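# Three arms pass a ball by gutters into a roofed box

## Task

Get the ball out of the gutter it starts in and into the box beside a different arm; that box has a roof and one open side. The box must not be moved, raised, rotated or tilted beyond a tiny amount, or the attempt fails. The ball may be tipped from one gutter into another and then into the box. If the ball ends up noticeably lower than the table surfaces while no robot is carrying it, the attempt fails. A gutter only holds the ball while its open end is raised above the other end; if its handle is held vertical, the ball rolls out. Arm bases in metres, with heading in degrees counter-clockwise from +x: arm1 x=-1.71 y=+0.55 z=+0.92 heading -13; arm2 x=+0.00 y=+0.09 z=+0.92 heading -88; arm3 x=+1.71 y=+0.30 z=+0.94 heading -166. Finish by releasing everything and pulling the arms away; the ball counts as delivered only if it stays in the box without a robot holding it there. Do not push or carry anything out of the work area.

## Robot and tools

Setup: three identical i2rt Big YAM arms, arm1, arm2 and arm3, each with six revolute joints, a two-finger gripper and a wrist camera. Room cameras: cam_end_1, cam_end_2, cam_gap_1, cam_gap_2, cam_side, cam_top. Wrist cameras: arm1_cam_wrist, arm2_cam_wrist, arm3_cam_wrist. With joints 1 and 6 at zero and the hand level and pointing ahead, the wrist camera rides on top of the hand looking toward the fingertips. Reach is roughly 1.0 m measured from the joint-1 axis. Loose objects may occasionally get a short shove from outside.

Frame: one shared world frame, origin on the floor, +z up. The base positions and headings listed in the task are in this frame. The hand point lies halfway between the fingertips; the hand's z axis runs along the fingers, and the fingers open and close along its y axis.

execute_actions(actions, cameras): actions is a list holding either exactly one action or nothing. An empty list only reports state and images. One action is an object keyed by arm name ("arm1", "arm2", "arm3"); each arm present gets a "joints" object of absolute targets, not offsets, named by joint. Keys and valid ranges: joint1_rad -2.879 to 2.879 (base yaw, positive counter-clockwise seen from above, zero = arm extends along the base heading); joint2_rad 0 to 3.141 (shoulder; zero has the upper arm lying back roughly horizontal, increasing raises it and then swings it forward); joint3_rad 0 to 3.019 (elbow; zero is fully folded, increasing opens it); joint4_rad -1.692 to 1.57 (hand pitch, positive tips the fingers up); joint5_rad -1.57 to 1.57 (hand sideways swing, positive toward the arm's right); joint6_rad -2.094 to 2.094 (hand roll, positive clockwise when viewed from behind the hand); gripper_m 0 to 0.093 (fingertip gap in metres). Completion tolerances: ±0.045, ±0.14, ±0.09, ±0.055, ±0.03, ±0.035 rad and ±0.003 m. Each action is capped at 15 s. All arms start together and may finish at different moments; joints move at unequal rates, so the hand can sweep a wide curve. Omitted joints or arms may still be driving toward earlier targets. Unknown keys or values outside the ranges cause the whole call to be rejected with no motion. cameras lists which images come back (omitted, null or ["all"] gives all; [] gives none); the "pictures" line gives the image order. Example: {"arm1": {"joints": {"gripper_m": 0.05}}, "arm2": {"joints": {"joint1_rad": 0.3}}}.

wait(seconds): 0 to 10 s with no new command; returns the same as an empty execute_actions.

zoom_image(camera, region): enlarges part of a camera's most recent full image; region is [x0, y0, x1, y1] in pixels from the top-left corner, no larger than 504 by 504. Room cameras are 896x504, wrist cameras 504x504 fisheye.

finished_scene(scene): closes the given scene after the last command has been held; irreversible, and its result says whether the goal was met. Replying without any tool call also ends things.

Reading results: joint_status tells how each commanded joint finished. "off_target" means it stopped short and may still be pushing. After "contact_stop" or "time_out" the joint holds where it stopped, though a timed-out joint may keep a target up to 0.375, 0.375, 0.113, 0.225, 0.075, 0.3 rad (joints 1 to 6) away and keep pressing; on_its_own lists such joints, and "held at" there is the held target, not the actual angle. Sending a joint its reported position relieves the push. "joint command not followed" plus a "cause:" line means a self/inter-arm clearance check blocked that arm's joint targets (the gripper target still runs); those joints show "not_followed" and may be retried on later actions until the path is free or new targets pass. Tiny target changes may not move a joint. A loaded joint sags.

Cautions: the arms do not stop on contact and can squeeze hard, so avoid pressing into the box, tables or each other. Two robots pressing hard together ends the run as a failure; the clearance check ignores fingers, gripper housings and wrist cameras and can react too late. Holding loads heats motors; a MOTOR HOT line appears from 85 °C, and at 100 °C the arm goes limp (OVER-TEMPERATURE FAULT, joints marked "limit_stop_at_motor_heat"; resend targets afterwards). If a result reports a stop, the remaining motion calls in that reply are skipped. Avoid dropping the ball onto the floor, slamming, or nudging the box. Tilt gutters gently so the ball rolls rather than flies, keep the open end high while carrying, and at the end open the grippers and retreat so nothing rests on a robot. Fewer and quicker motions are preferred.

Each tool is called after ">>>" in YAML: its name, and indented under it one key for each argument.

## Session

>>> execute_actions:
  actions: []

Scene clock: 0.00 s.
arm1.joint_positions: joint1_rad=+0.158 joint2_rad=+0.544 joint3_rad=+1.627 joint4_rad=-1.250 joint5_rad=+0.272 joint6_rad=+0.303 gripper_m=+0.095
arm1.joint_status: not commanded
arm1.hand: x=-1.5794 y=+0.4899 z=+1.6008 quat_wxyz=(-0.651, -0.230, -0.723, +0.026) (m; scene frame)
arm2.joint_positions: joint1_rad=+0.716 joint2_rad=+0.556 joint3_rad=+1.320 joint4_rad=-1.554 joint5_rad=-0.243 joint6_rad=+0.649 gripper_m=+0.094
arm2.joint_status: not commanded
arm2.hand: x=+0.1512 y=-0.0157 z=+1.4024 quat_wxyz=(-0.389, -0.578, -0.713, -0.082) (m; scene frame)
arm3.joint_positions: joint1_rad=+0.085 joint2_rad=+0.433 joint3_rad=+1.489 joint4_rad=-1.486 joint5_rad=-0.020 joint6_rad=+0.102 gripper_m=+0.095
arm3.joint_status: not commanded
arm3.hand: x=+1.5995 y=+0.2581 z=+1.5203 quat_wxyz=(-0.121, -0.838, -0.098, +0.523) (m; scene frame)
pictures: arm1_cam_wrist, arm2_cam_wrist, arm3_cam_wrist, cam_end_1, cam_end_2, cam_gap_1, cam_gap_2, cam_side, cam_top
Images, in order (width x height): arm1_cam_wrist 504x504, arm2_cam_wrist 504x504, arm3_cam_wrist 504x504, cam_end_1 896x504, cam_end_2 896x504, cam_gap_1 896x504, cam_gap_2 896x504, cam_side 896x504, cam_top 896x504.

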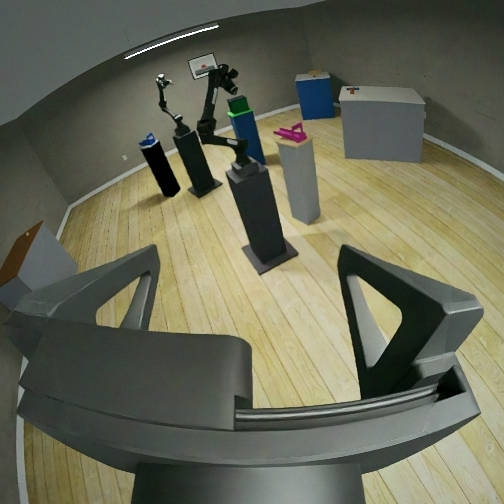

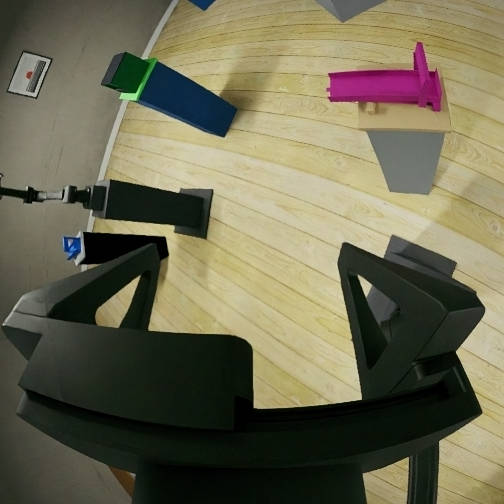

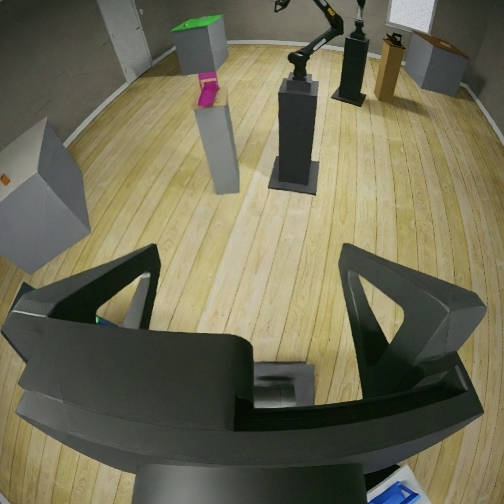

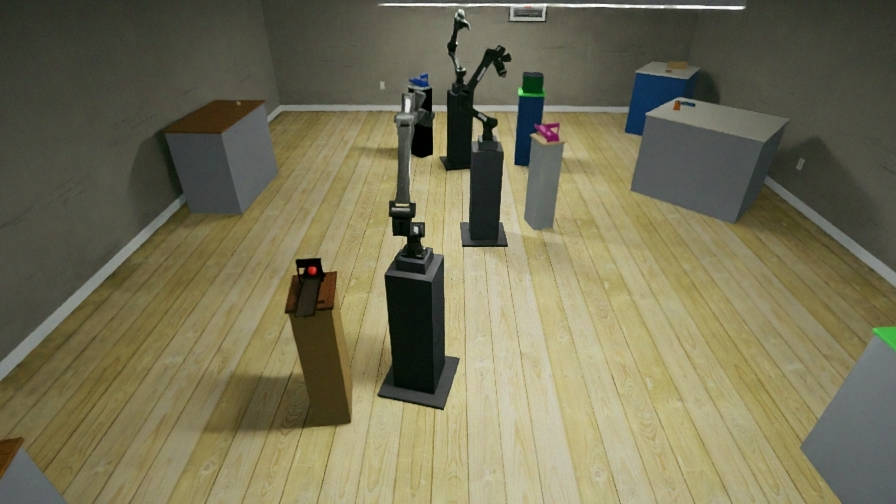

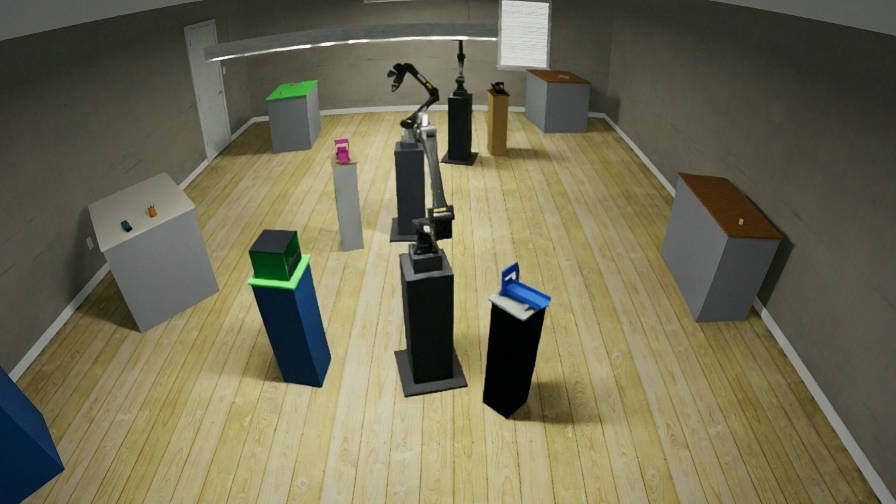

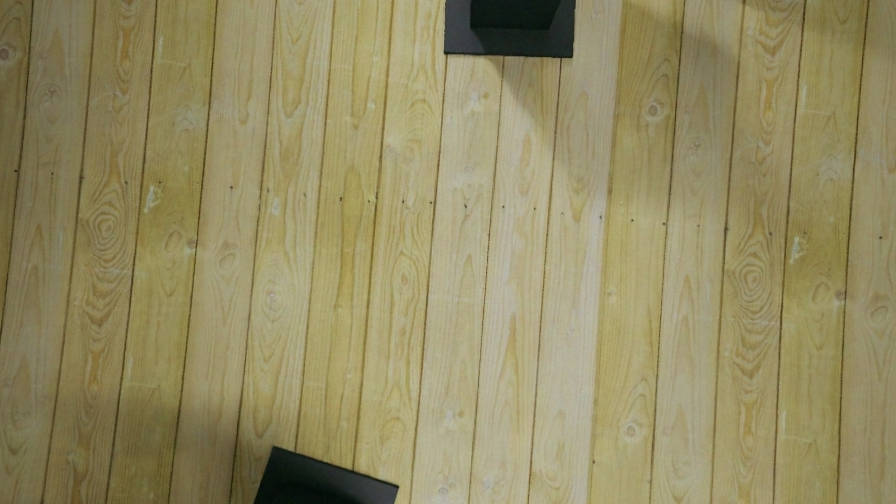

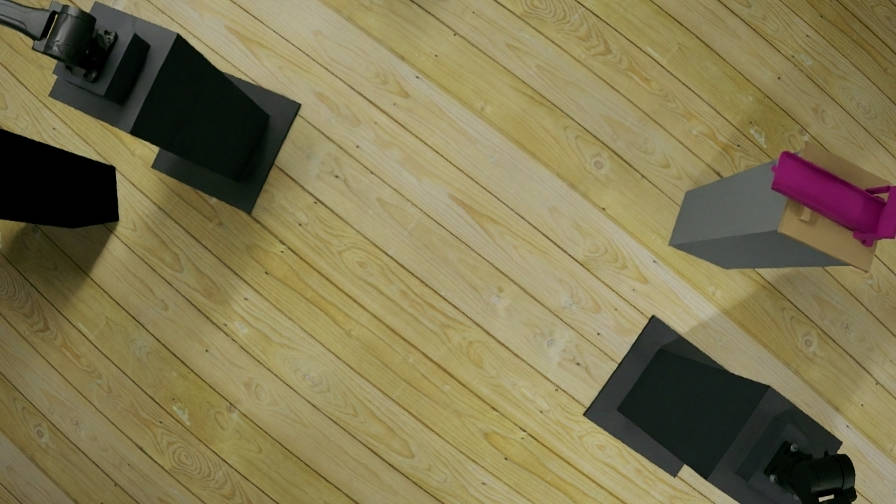

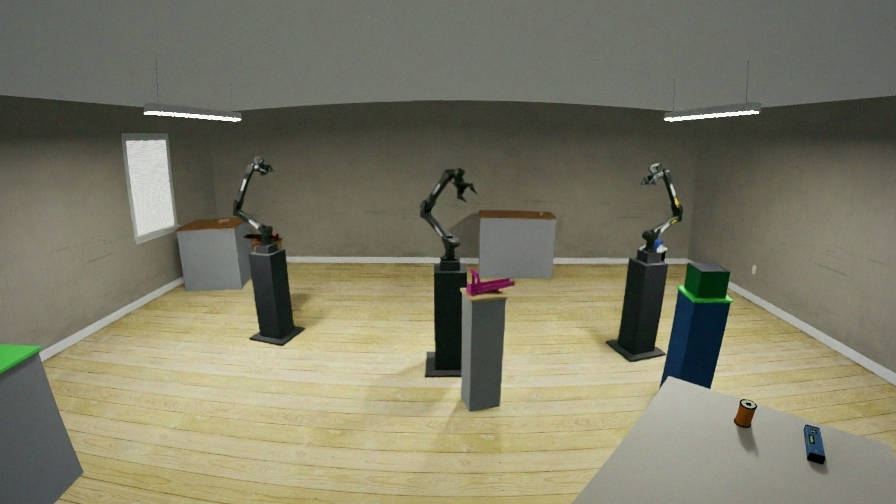

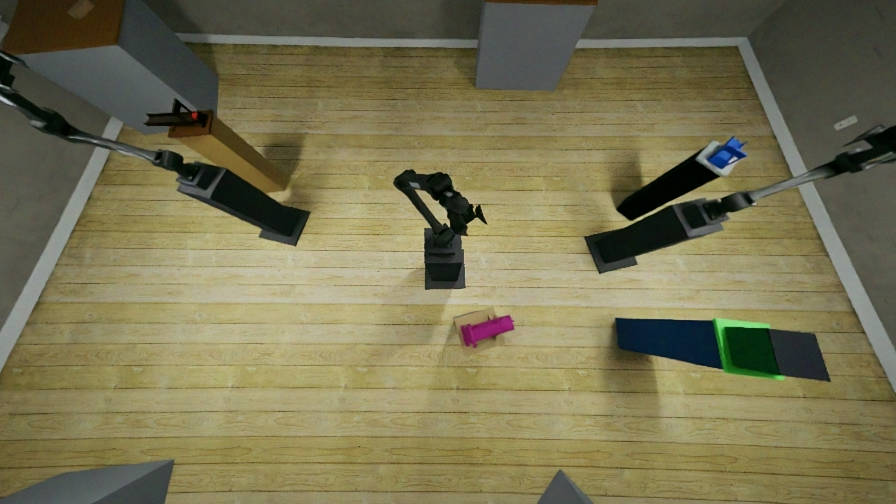

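>>> zoom_image:
  camera: "cam_top"
  region: [130, 80, 250, 160]

>>> zoom_image:
  camera: "cam_top"
  region: [430, 290, 550, 370]

>>> zoom_image:
  camera: "cam_top"
  region: [670, 120, 790, 200]

>>> zoom_image:
  camera: "cam_top"
  region: [695, 300, 845, 400]

>>> zoom_image:
  camera: "cam_end_1"
  region: [260, 240, 380, 340]

>>> zoom_image:
  camera: "cam_end_2"
  region: [460, 245, 580, 345]

>>> zoom_image:
  camera: "cam_end_2"
  region: [225, 210, 345, 310]

Region (130, 80, 250, 160) of cam_top's 896x504 image, scaled by 4.200, with more detail than that image has.

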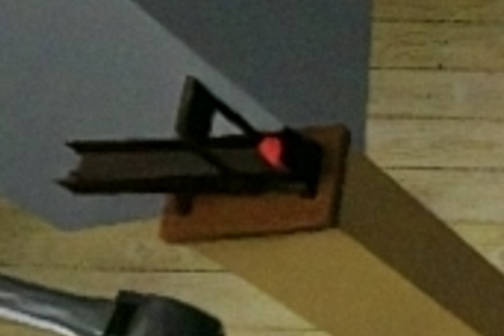

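Region (430, 290, 550, 370) of cam_top's 896x504 image, scaled by 4.200, with more detail than that image has.

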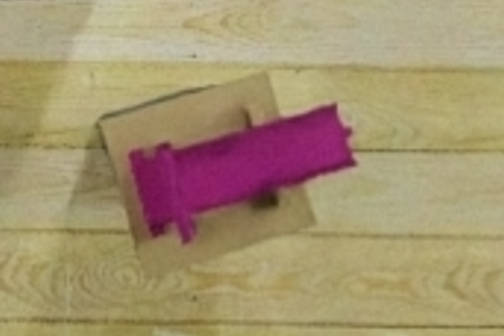

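Region (670, 120, 790, 200) of cam_top's 896x504 image, scaled by 4.200, with more detail than that image has.

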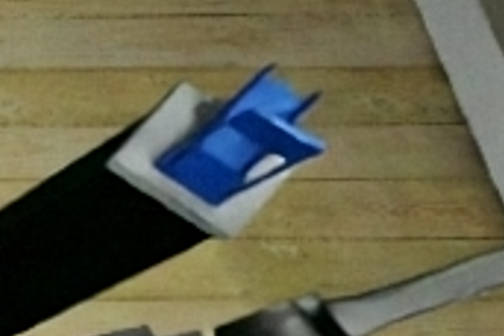

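Region (695, 300, 845, 400) of cam_top's 896x504 image, scaled by 3.360, with more detail than that image has.

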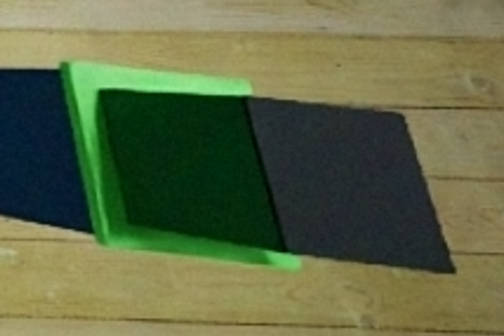

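Region (260, 240, 380, 340) of cam_end_1's 896x504 image, scaled by 4.200, with more detail than that image has.

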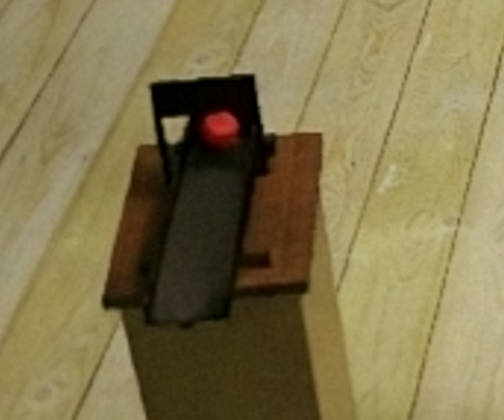

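Region (460, 245, 580, 345) of cam_end_2's 896x504 image, scaled by 4.200, with more detail than that image has.

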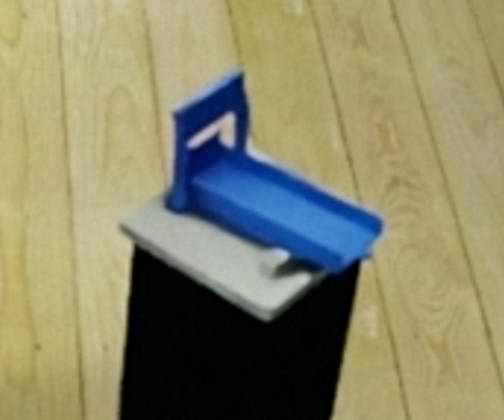

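Region (225, 210, 345, 310) of cam_end_2's 896x504 image, scaled by 4.200, with more detail than that image has.

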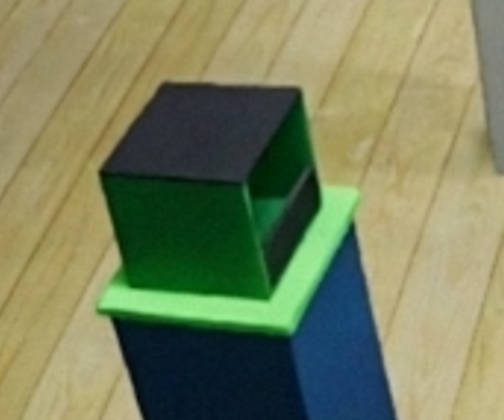

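>>> execute_actions:
  actions:
    - {"arm1":{"joints":{"joint1_rad":2.05,"joint2_rad":1.65,"joint3_rad":1.40,"joint4_rad":-1.12,"joint5_rad":-0.2,"joint6_rad":0.115,"gripper_m":0.07}},"arm2":{"joints":{"joint1_rad":0.189,"joint2_rad":1.76,"joint3_rad":1.57,"joint4_rad":-1.16,"joint5_rad":-0.2,"joint6_rad":-0.02,"gripper_m":0.07}},"arm3":{"joints":{"joint1_rad":-2.36,"joint2_rad":1.33,"joint3_rad":0.947,"joint4_rad":-0.752,"joint5_rad":0.03,"joint6_rad":-1.40,"gripper_m":0.07}}}

Scene clock: 3.63 s.
arm1.joint_positions: joint1_rad=+2.055 joint2_rad=+1.654 joint3_rad=+1.410 joint4_rad=-1.125 joint5_rad=-0.201 joint6_rad=+0.127 gripper_m=+0.070
arm1.joint_status: all done
arm1.hand: x=-1.8838 y=+1.0654 z=+1.0906 quat_wxyz=(+0.020, +0.749, -0.648, -0.136) (m; scene frame)
arm2.joint_positions: joint1_rad=+0.189 joint2_rad=+1.769 joint3_rad=+1.557 joint4_rad=-1.164 joint5_rad=-0.202 joint6_rad=-0.012 gripper_m=+0.070
arm2.joint_status: all done
arm2.hand: x=+0.1657 y=-0.4731 z=+1.0936 quat_wxyz=(-0.142, -0.602, -0.786, -0.018) (m; scene frame)
arm3.joint_positions: joint1_rad=-2.362 joint2_rad=+1.324 joint3_rad=+0.946 joint4_rad=-0.758 joint5_rad=+0.029 joint6_rad=-1.393 gripper_m=+0.070
arm3.joint_status: all done
arm3.hand: x=+1.9568 y=+0.6826 z=+1.0932 quat_wxyz=(+0.212, -0.910, +0.351, -0.057) (m; scene frame)
pictures: arm1_cam_wrist, arm2_cam_wrist, arm3_cam_wrist, cam_end_1, cam_end_2, cam_gap_1, cam_gap_2, cam_side, cam_top
Images, in order (width x height): arm1_cam_wrist 504x504, arm2_cam_wrist 504x504, arm3_cam_wrist 504x504, cam_end_1 896x504, cam_end_2 896x504, cam_gap_1 896x504, cam_gap_2 896x504, cam_side 896x504, cam_top 896x504.

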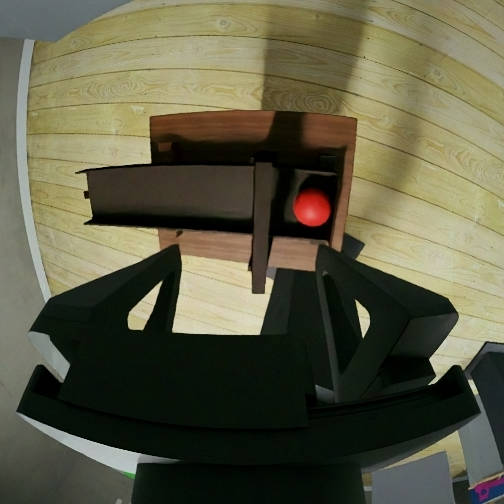

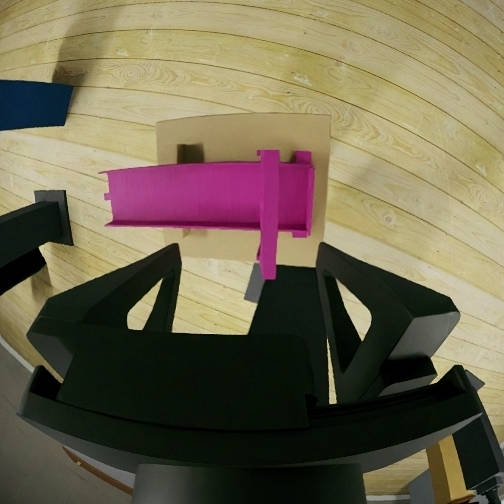

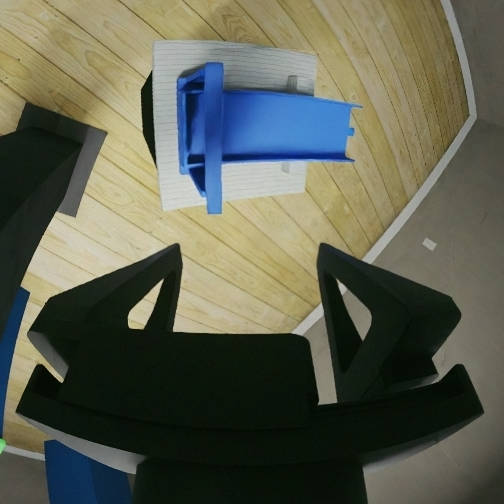

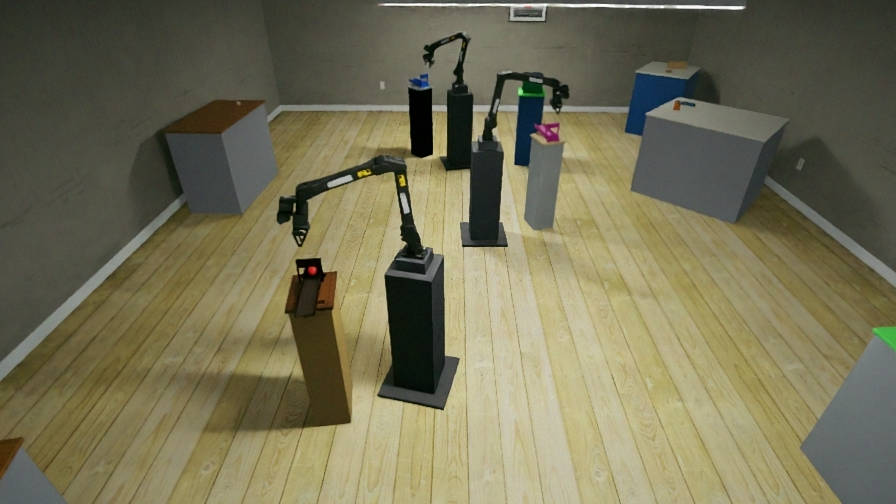

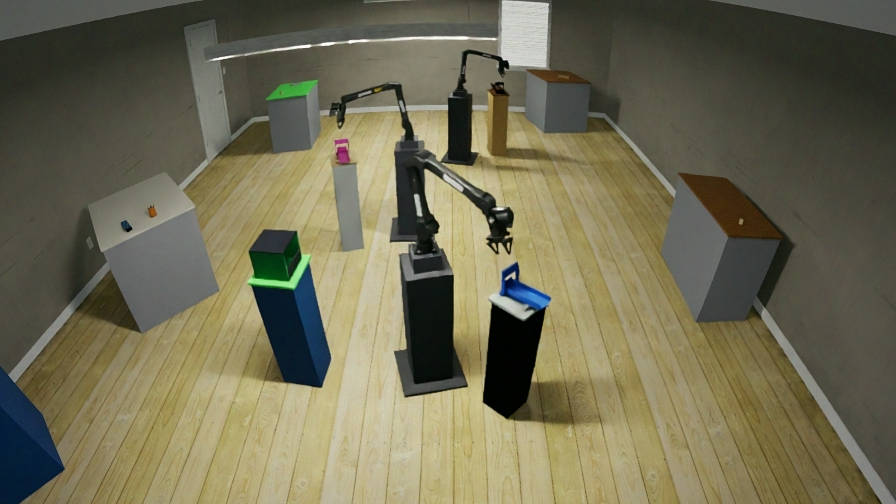

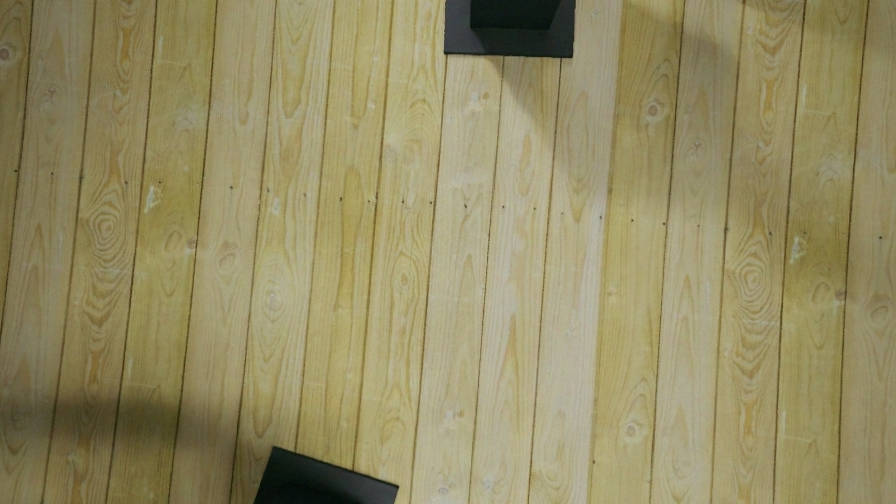

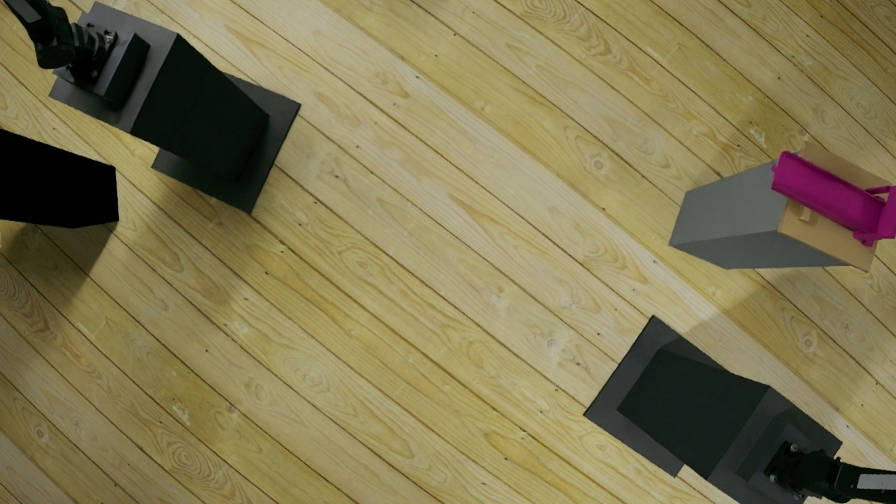

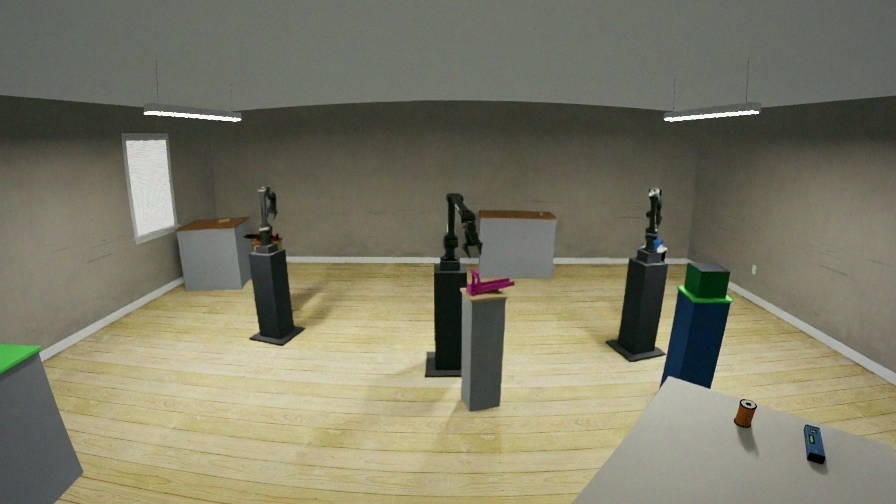

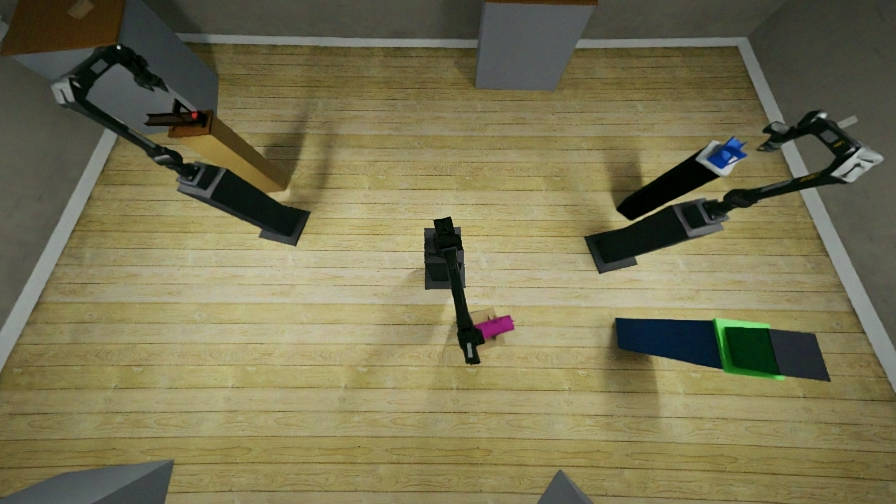

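Zooming in on the wrist views for accurate handle positions.

>>> zoom_image:
  camera: "arm1_cam_wrist"
  region: [200, 130, 368, 310]

>>> zoom_image:
  camera: "arm2_cam_wrist"
  region: [200, 130, 368, 310]

>>> zoom_image:
  camera: "arm3_cam_wrist"
  region: [140, 40, 320, 230]

Region (200, 130, 368, 310) of arm1_cam_wrist's 504x504 image, scaled by 2.800, with more detail than that image has; it fills the left 470 columns of this view, and the rest is white.

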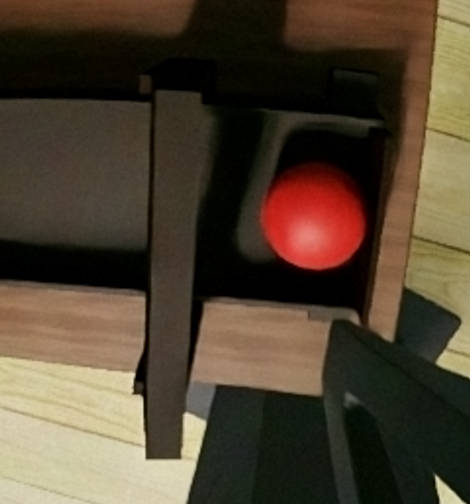

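Region (200, 130, 368, 310) of arm2_cam_wrist's 504x504 image, scaled by 2.800, with more detail than that image has; it fills the left 470 columns of this view, and the rest is white.

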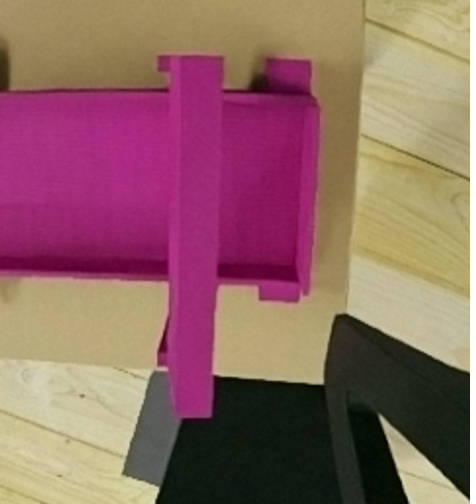

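Region (140, 40, 320, 230) of arm3_cam_wrist's 504x504 image, scaled by 2.653, with more detail than that image has; it fills the left 477 columns of this view, and the rest is white.

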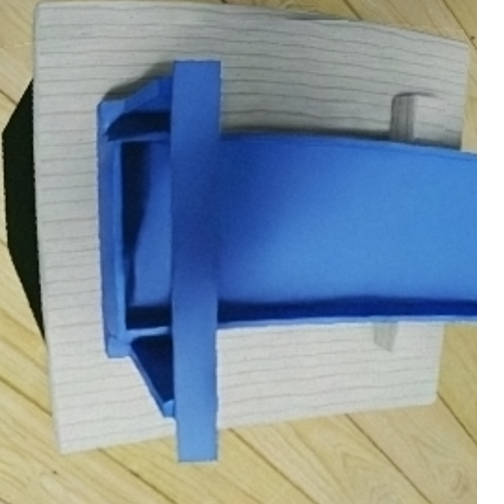

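>>> execute_actions:
  actions:
    - {"arm1":{"joints":{"joint1_rad":2.09,"joint2_rad":1.81,"joint3_rad":1.345,"joint4_rad":-1.10,"joint6_rad":0.16}},"arm2":{"joints":{"joint1_rad":0.205,"joint2_rad":1.94,"joint3_rad":1.505,"joint4_rad":-1.125,"joint6_rad":-0.06}},"arm3":{"joints":{"joint1_rad":-2.275,"joint2_rad":1.64,"joint3_rad":1.055,"joint4_rad":-0.775,"joint5_rad":0.06,"joint6_rad":-1.25}}}
  cameras: ["arm1_cam_wrist","arm2_cam_wrist","arm3_cam_wrist","cam_end_1","cam_end_2","cam_side"]

Scene clock: 5.87 s.
arm1.joint_positions: joint1_rad=+2.085 joint2_rad=+1.812 joint3_rad=+1.345 joint4_rad=-1.112 joint5_rad=-0.201 joint6_rad=+0.146 gripper_m=+0.070
arm1.joint_status: all done
arm1.hand: x=-1.8916 y=+1.0388 z=+0.9856 quat_wxyz=(+0.080, +0.750, -0.655, -0.048) (m; scene frame)
arm2.joint_positions: joint1_rad=+0.194 joint2_rad=+1.957 joint3_rad=+1.497 joint4_rad=-1.132 joint5_rad=-0.202 joint6_rad=-0.052 gripper_m=+0.070
arm2.joint_status: all done
arm2.hand: x=+0.1646 y=-0.4541 z=+0.9668 quat_wxyz=(-0.060, -0.596, -0.796, -0.085) (m; scene frame)
arm3.joint_positions: joint1_rad=-2.271 joint2_rad=+1.650 joint3_rad=+1.013 joint4_rad=-0.770 joint5_rad=+0.056 joint6_rad=-1.257 gripper_m=+0.070
arm3.joint_status: all done
arm3.hand: x=+1.9316 y=+0.7128 z=+0.9760 quat_wxyz=(+0.082, -0.921, +0.379, -0.037) (m; scene frame)
pictures: arm1_cam_wrist, arm2_cam_wrist, arm3_cam_wrist, cam_end_1, cam_end_2, cam_side
Images, in order (width x height): arm1_cam_wrist 504x504, arm2_cam_wrist 504x504, arm3_cam_wrist 504x504, cam_end_1 896x504, cam_end_2 896x504, cam_side 896x504.

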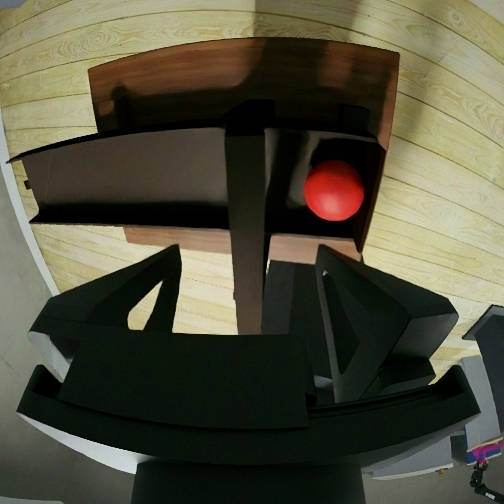

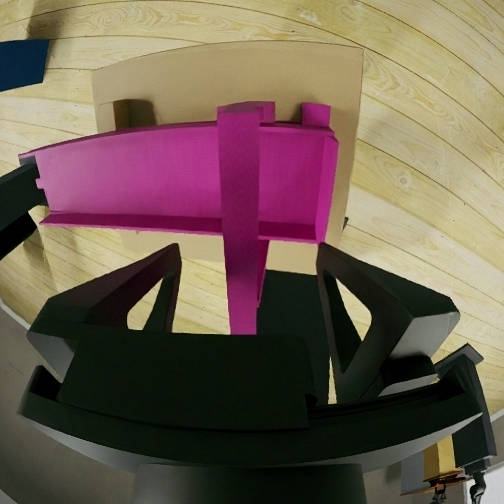

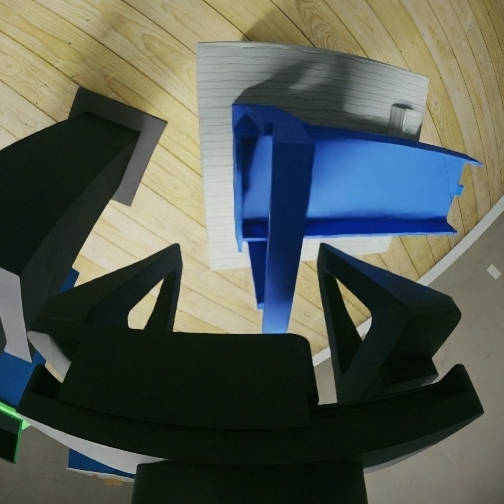

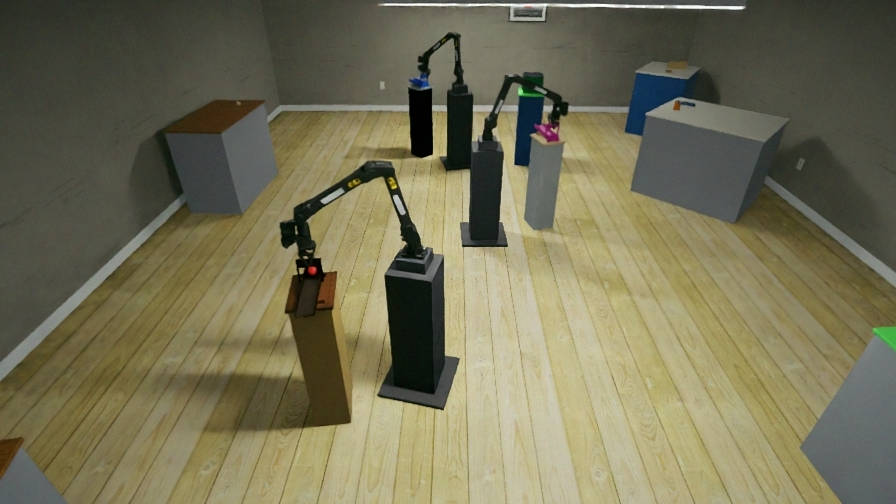

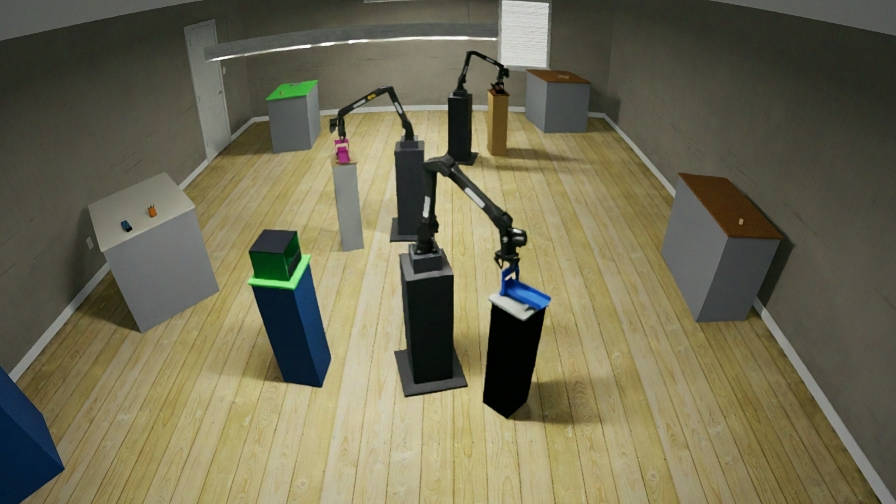

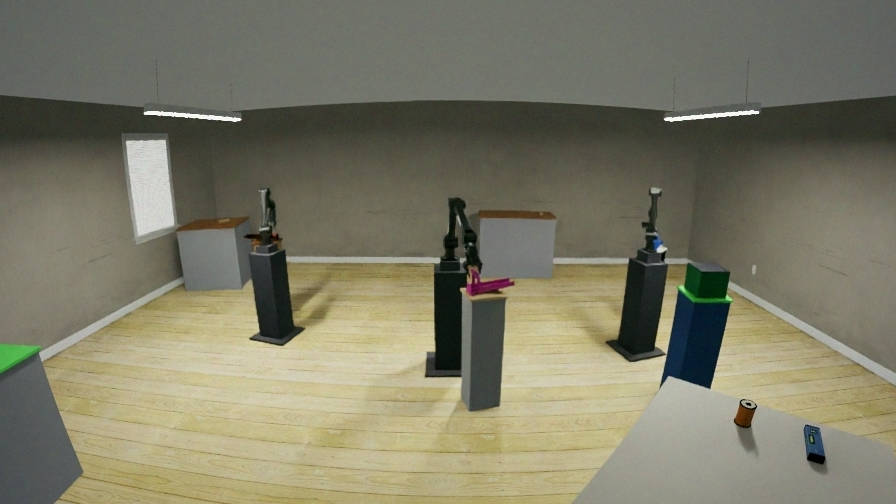

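>>> execute_actions:
  actions:
    - {"arm1":{"joints":{"gripper_m":0.0}},"arm2":{"joints":{"gripper_m":0.0}},"arm3":{"joints":{"joint4_rad":-0.71,"gripper_m":0.0}}}
  cameras: ["arm1_cam_wrist","arm2_cam_wrist","arm3_cam_wrist"]

Scene clock: 6.70 s.
arm1.joint_positions: joint1_rad=+2.085 joint2_rad=+1.809 joint3_rad=+1.345 joint4_rad=-1.112 joint5_rad=-0.209 joint6_rad=+0.145 gripper_m=+0.012
arm1.joint_status: gripper_m off_target (ended at +0.012, target +0.000)
arm1.hand: x=-1.8929 y=+1.0386 z=+0.9872 quat_wxyz=(+0.083, +0.750, -0.655, -0.051) (m; scene frame)
arm2.joint_positions: joint1_rad=+0.197 joint2_rad=+1.956 joint3_rad=+1.497 joint4_rad=-1.132 joint5_rad=-0.205 joint6_rad=-0.053 gripper_m=+0.011
arm2.joint_status: gripper_m off_target (ended at +0.011, target +0.000)
arm2.hand: x=+0.1668 y=-0.4535 z=+0.9673 quat_wxyz=(-0.061, -0.594, -0.797, -0.086) (m; scene frame)
arm3.joint_positions: joint1_rad=-2.271 joint2_rad=+1.646 joint3_rad=+1.013 joint4_rad=-0.721 joint5_rad=+0.059 joint6_rad=-1.254 gripper_m=+0.012
arm3.joint_status: gripper_m off_target (ended at +0.012, target +0.000); the others done
arm3.hand: x=+1.9374 y=+0.7235 z=+0.9801 quat_wxyz=(+0.108, -0.918, +0.380, -0.040) (m; scene frame)
pictures: arm1_cam_wrist, arm2_cam_wrist, arm3_cam_wrist
Images, in order (width x height): arm1_cam_wrist 504x504, arm2_cam_wrist 504x504, arm3_cam_wrist 504x504.

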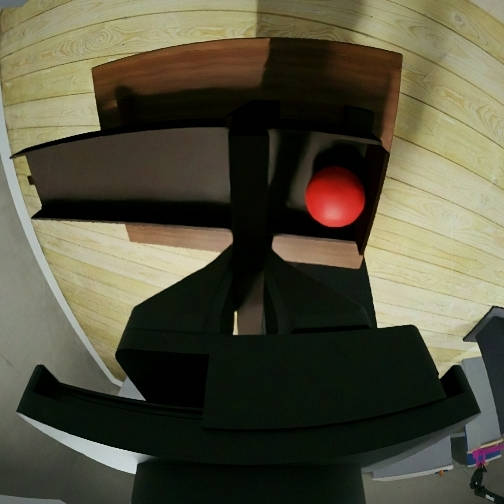

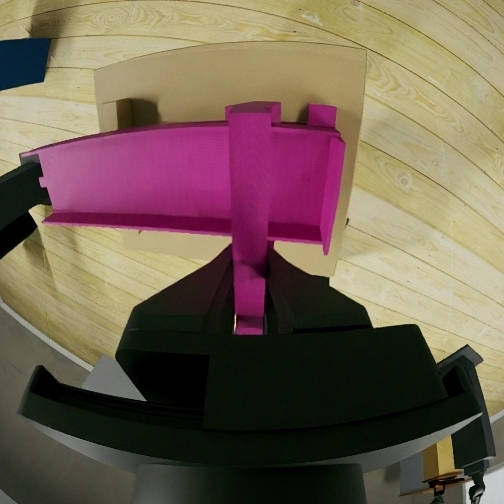

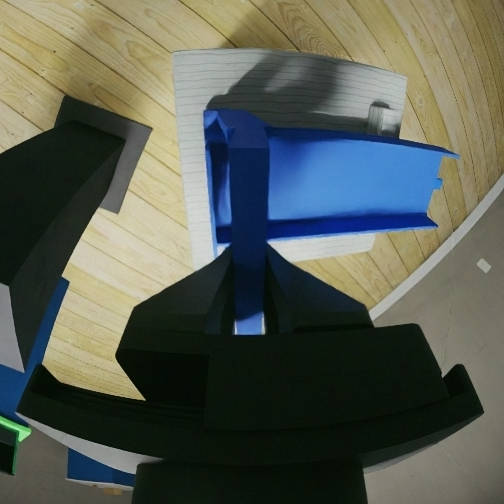

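>>> execute_actions:
  actions:
    - {"arm1":{"joints":{"joint2_rad":1.75,"joint3_rad":1.79,"joint5_rad":-0.55}},"arm2":{"joints":{"joint2_rad":1.85,"joint3_rad":1.745}},"arm3":{"joints":{"joint2_rad":1.55,"joint3_rad":1.3}}}
  cameras: ["arm1_cam_wrist"]

Scene clock: 9.53 s.
arm1.joint_positions: joint1_rad=+2.085 joint2_rad=+1.745 joint3_rad=+1.741 joint4_rad=-1.110 joint5_rad=-0.542 joint6_rad=+0.148 gripper_m=+0.012
arm1.joint_status: all done
arm1.hand: x=-1.9789 y=+1.1345 z=+1.2091 quat_wxyz=(+0.096, +0.748, -0.572, -0.322) (m; scene frame)
arm2.joint_positions: joint1_rad=+0.197 joint2_rad=+1.850 joint3_rad=+1.698 joint4_rad=-1.130 joint5_rad=-0.198 joint6_rad=-0.054 gripper_m=+0.011
arm2.joint_status: all done
arm2.hand: x=+0.1821 y=-0.5248 z=+1.1086 quat_wxyz=(-0.176, -0.576, -0.798, +0.015) (m; scene frame)
arm3.joint_positions: joint1_rad=-2.271 joint2_rad=+1.546 joint3_rad=+1.257 joint4_rad=-0.715 joint5_rad=+0.059 joint6_rad=-1.254 gripper_m=+0.012
arm3.joint_status: all done
arm3.hand: x=+1.9805 y=+0.8121 z=+1.1381 quat_wxyz=(+0.279, -0.884, +0.371, -0.052) (m; scene frame)
pictures: arm1_cam_wrist
Images, in order (width x height): arm1_cam_wrist 504x504.

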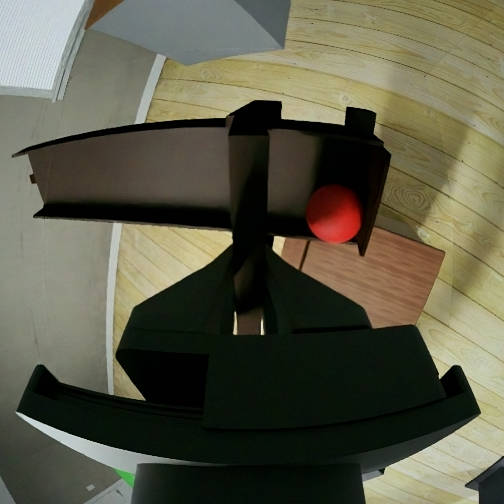

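>>> execute_actions:
  actions:
    - {"arm1":{"joints":{"joint1_rad":-0.036,"joint2_rad":1.90,"joint3_rad":2.0,"joint6_rad":1.585}},"arm2":{"joints":{"joint1_rad":-1.55,"joint2_rad":1.98,"joint4_rad":-0.925,"joint5_rad":0.0,"joint6_rad":1.585}},"arm3":{"joints":{"joint1_rad":-0.45,"joint2_rad":1.75,"joint3_rad":1.65,"joint4_rad":-0.865,"joint5_rad":0.0,"joint6_rad":-1.585}}}
  cameras: ["arm1_cam_wrist","cam_gap_1","cam_top","cam_side"]

Scene clock: 12.00 s.
arm1.joint_positions: joint1_rad=-0.041 joint2_rad=+1.922 joint3_rad=+1.935 joint4_rad=-1.105 joint5_rad=-0.541 joint6_rad=+1.574 gripper_m=+0.012
arm1.joint_status: all done
arm1.hand: x=-1.0209 y=+0.4449 z=+1.1965 quat_wxyz=(-0.027, -0.707, -0.613, -0.351) (m; scene frame)
arm2.joint_positions: joint1_rad=-1.558 joint2_rad=+2.016 joint3_rad=+1.701 joint4_rad=-0.923 joint5_rad=+0.003 joint6_rad=+1.578 gripper_m=+0.011
arm2.joint_status: all done
arm2.hand: x=-0.6894 y=+0.0503 z=+1.0080 quat_wxyz=(-0.118, -0.714, +0.681, +0.111) (m; scene frame)
arm3.joint_positions: joint1_rad=-0.445 joint2_rad=+1.783 joint3_rad=+1.601 joint4_rad=-0.865 joint5_rad=-0.003 joint6_rad=-1.580 gripper_m=+0.012
arm3.joint_status: all done
arm3.hand: x=+1.0608 y=+0.4363 z=+1.1402 quat_wxyz=(+0.200, -0.747, -0.613, +0.160) (m; scene frame)
pictures: arm1_cam_wrist, cam_gap_1, cam_side, cam_top
Images, in order (width x height): arm1_cam_wrist 504x504, cam_gap_1 896x504, cam_side 896x504, cam_top 896x504.

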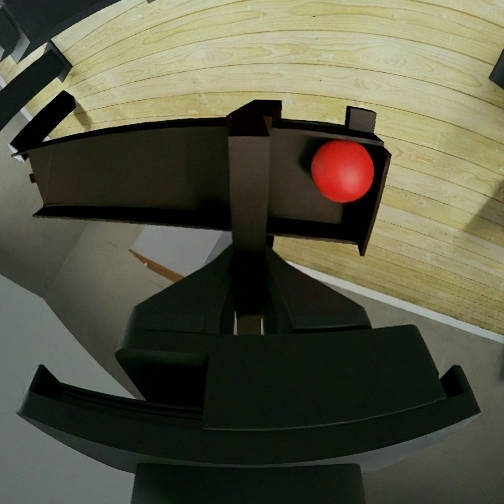

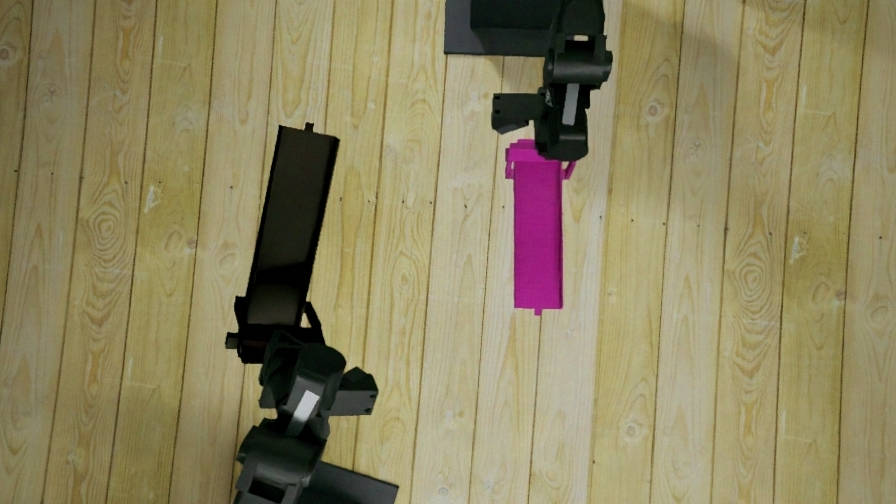

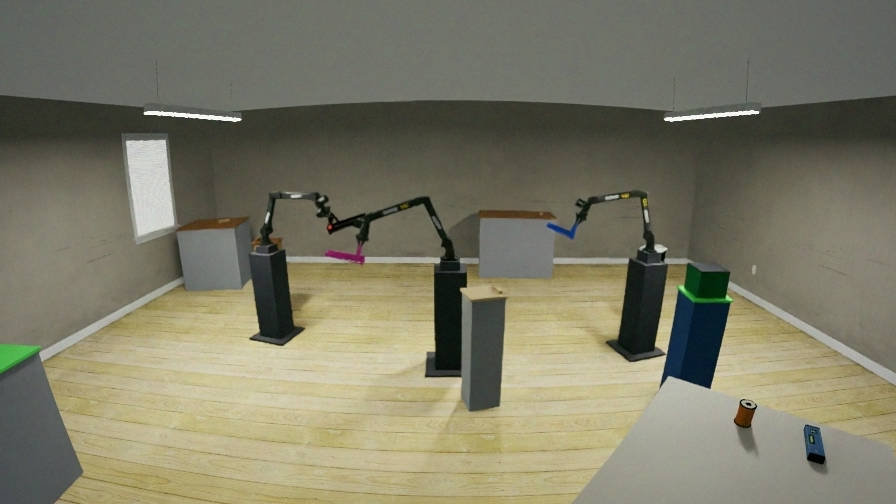

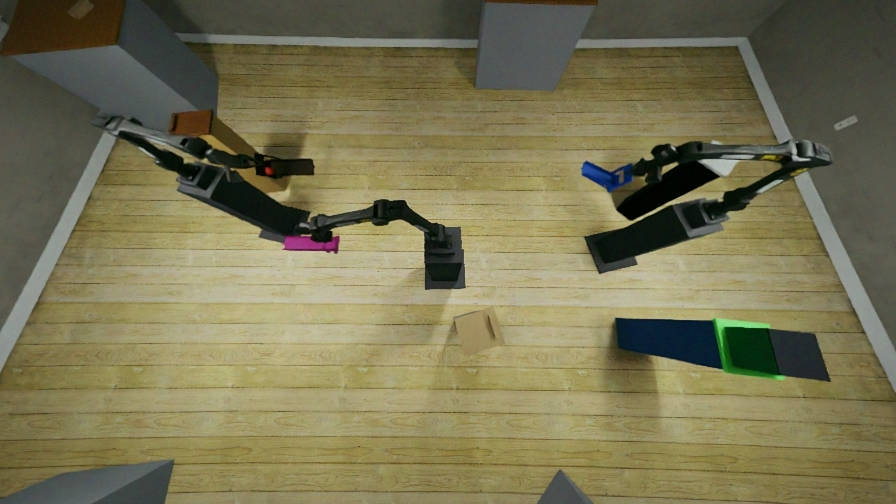

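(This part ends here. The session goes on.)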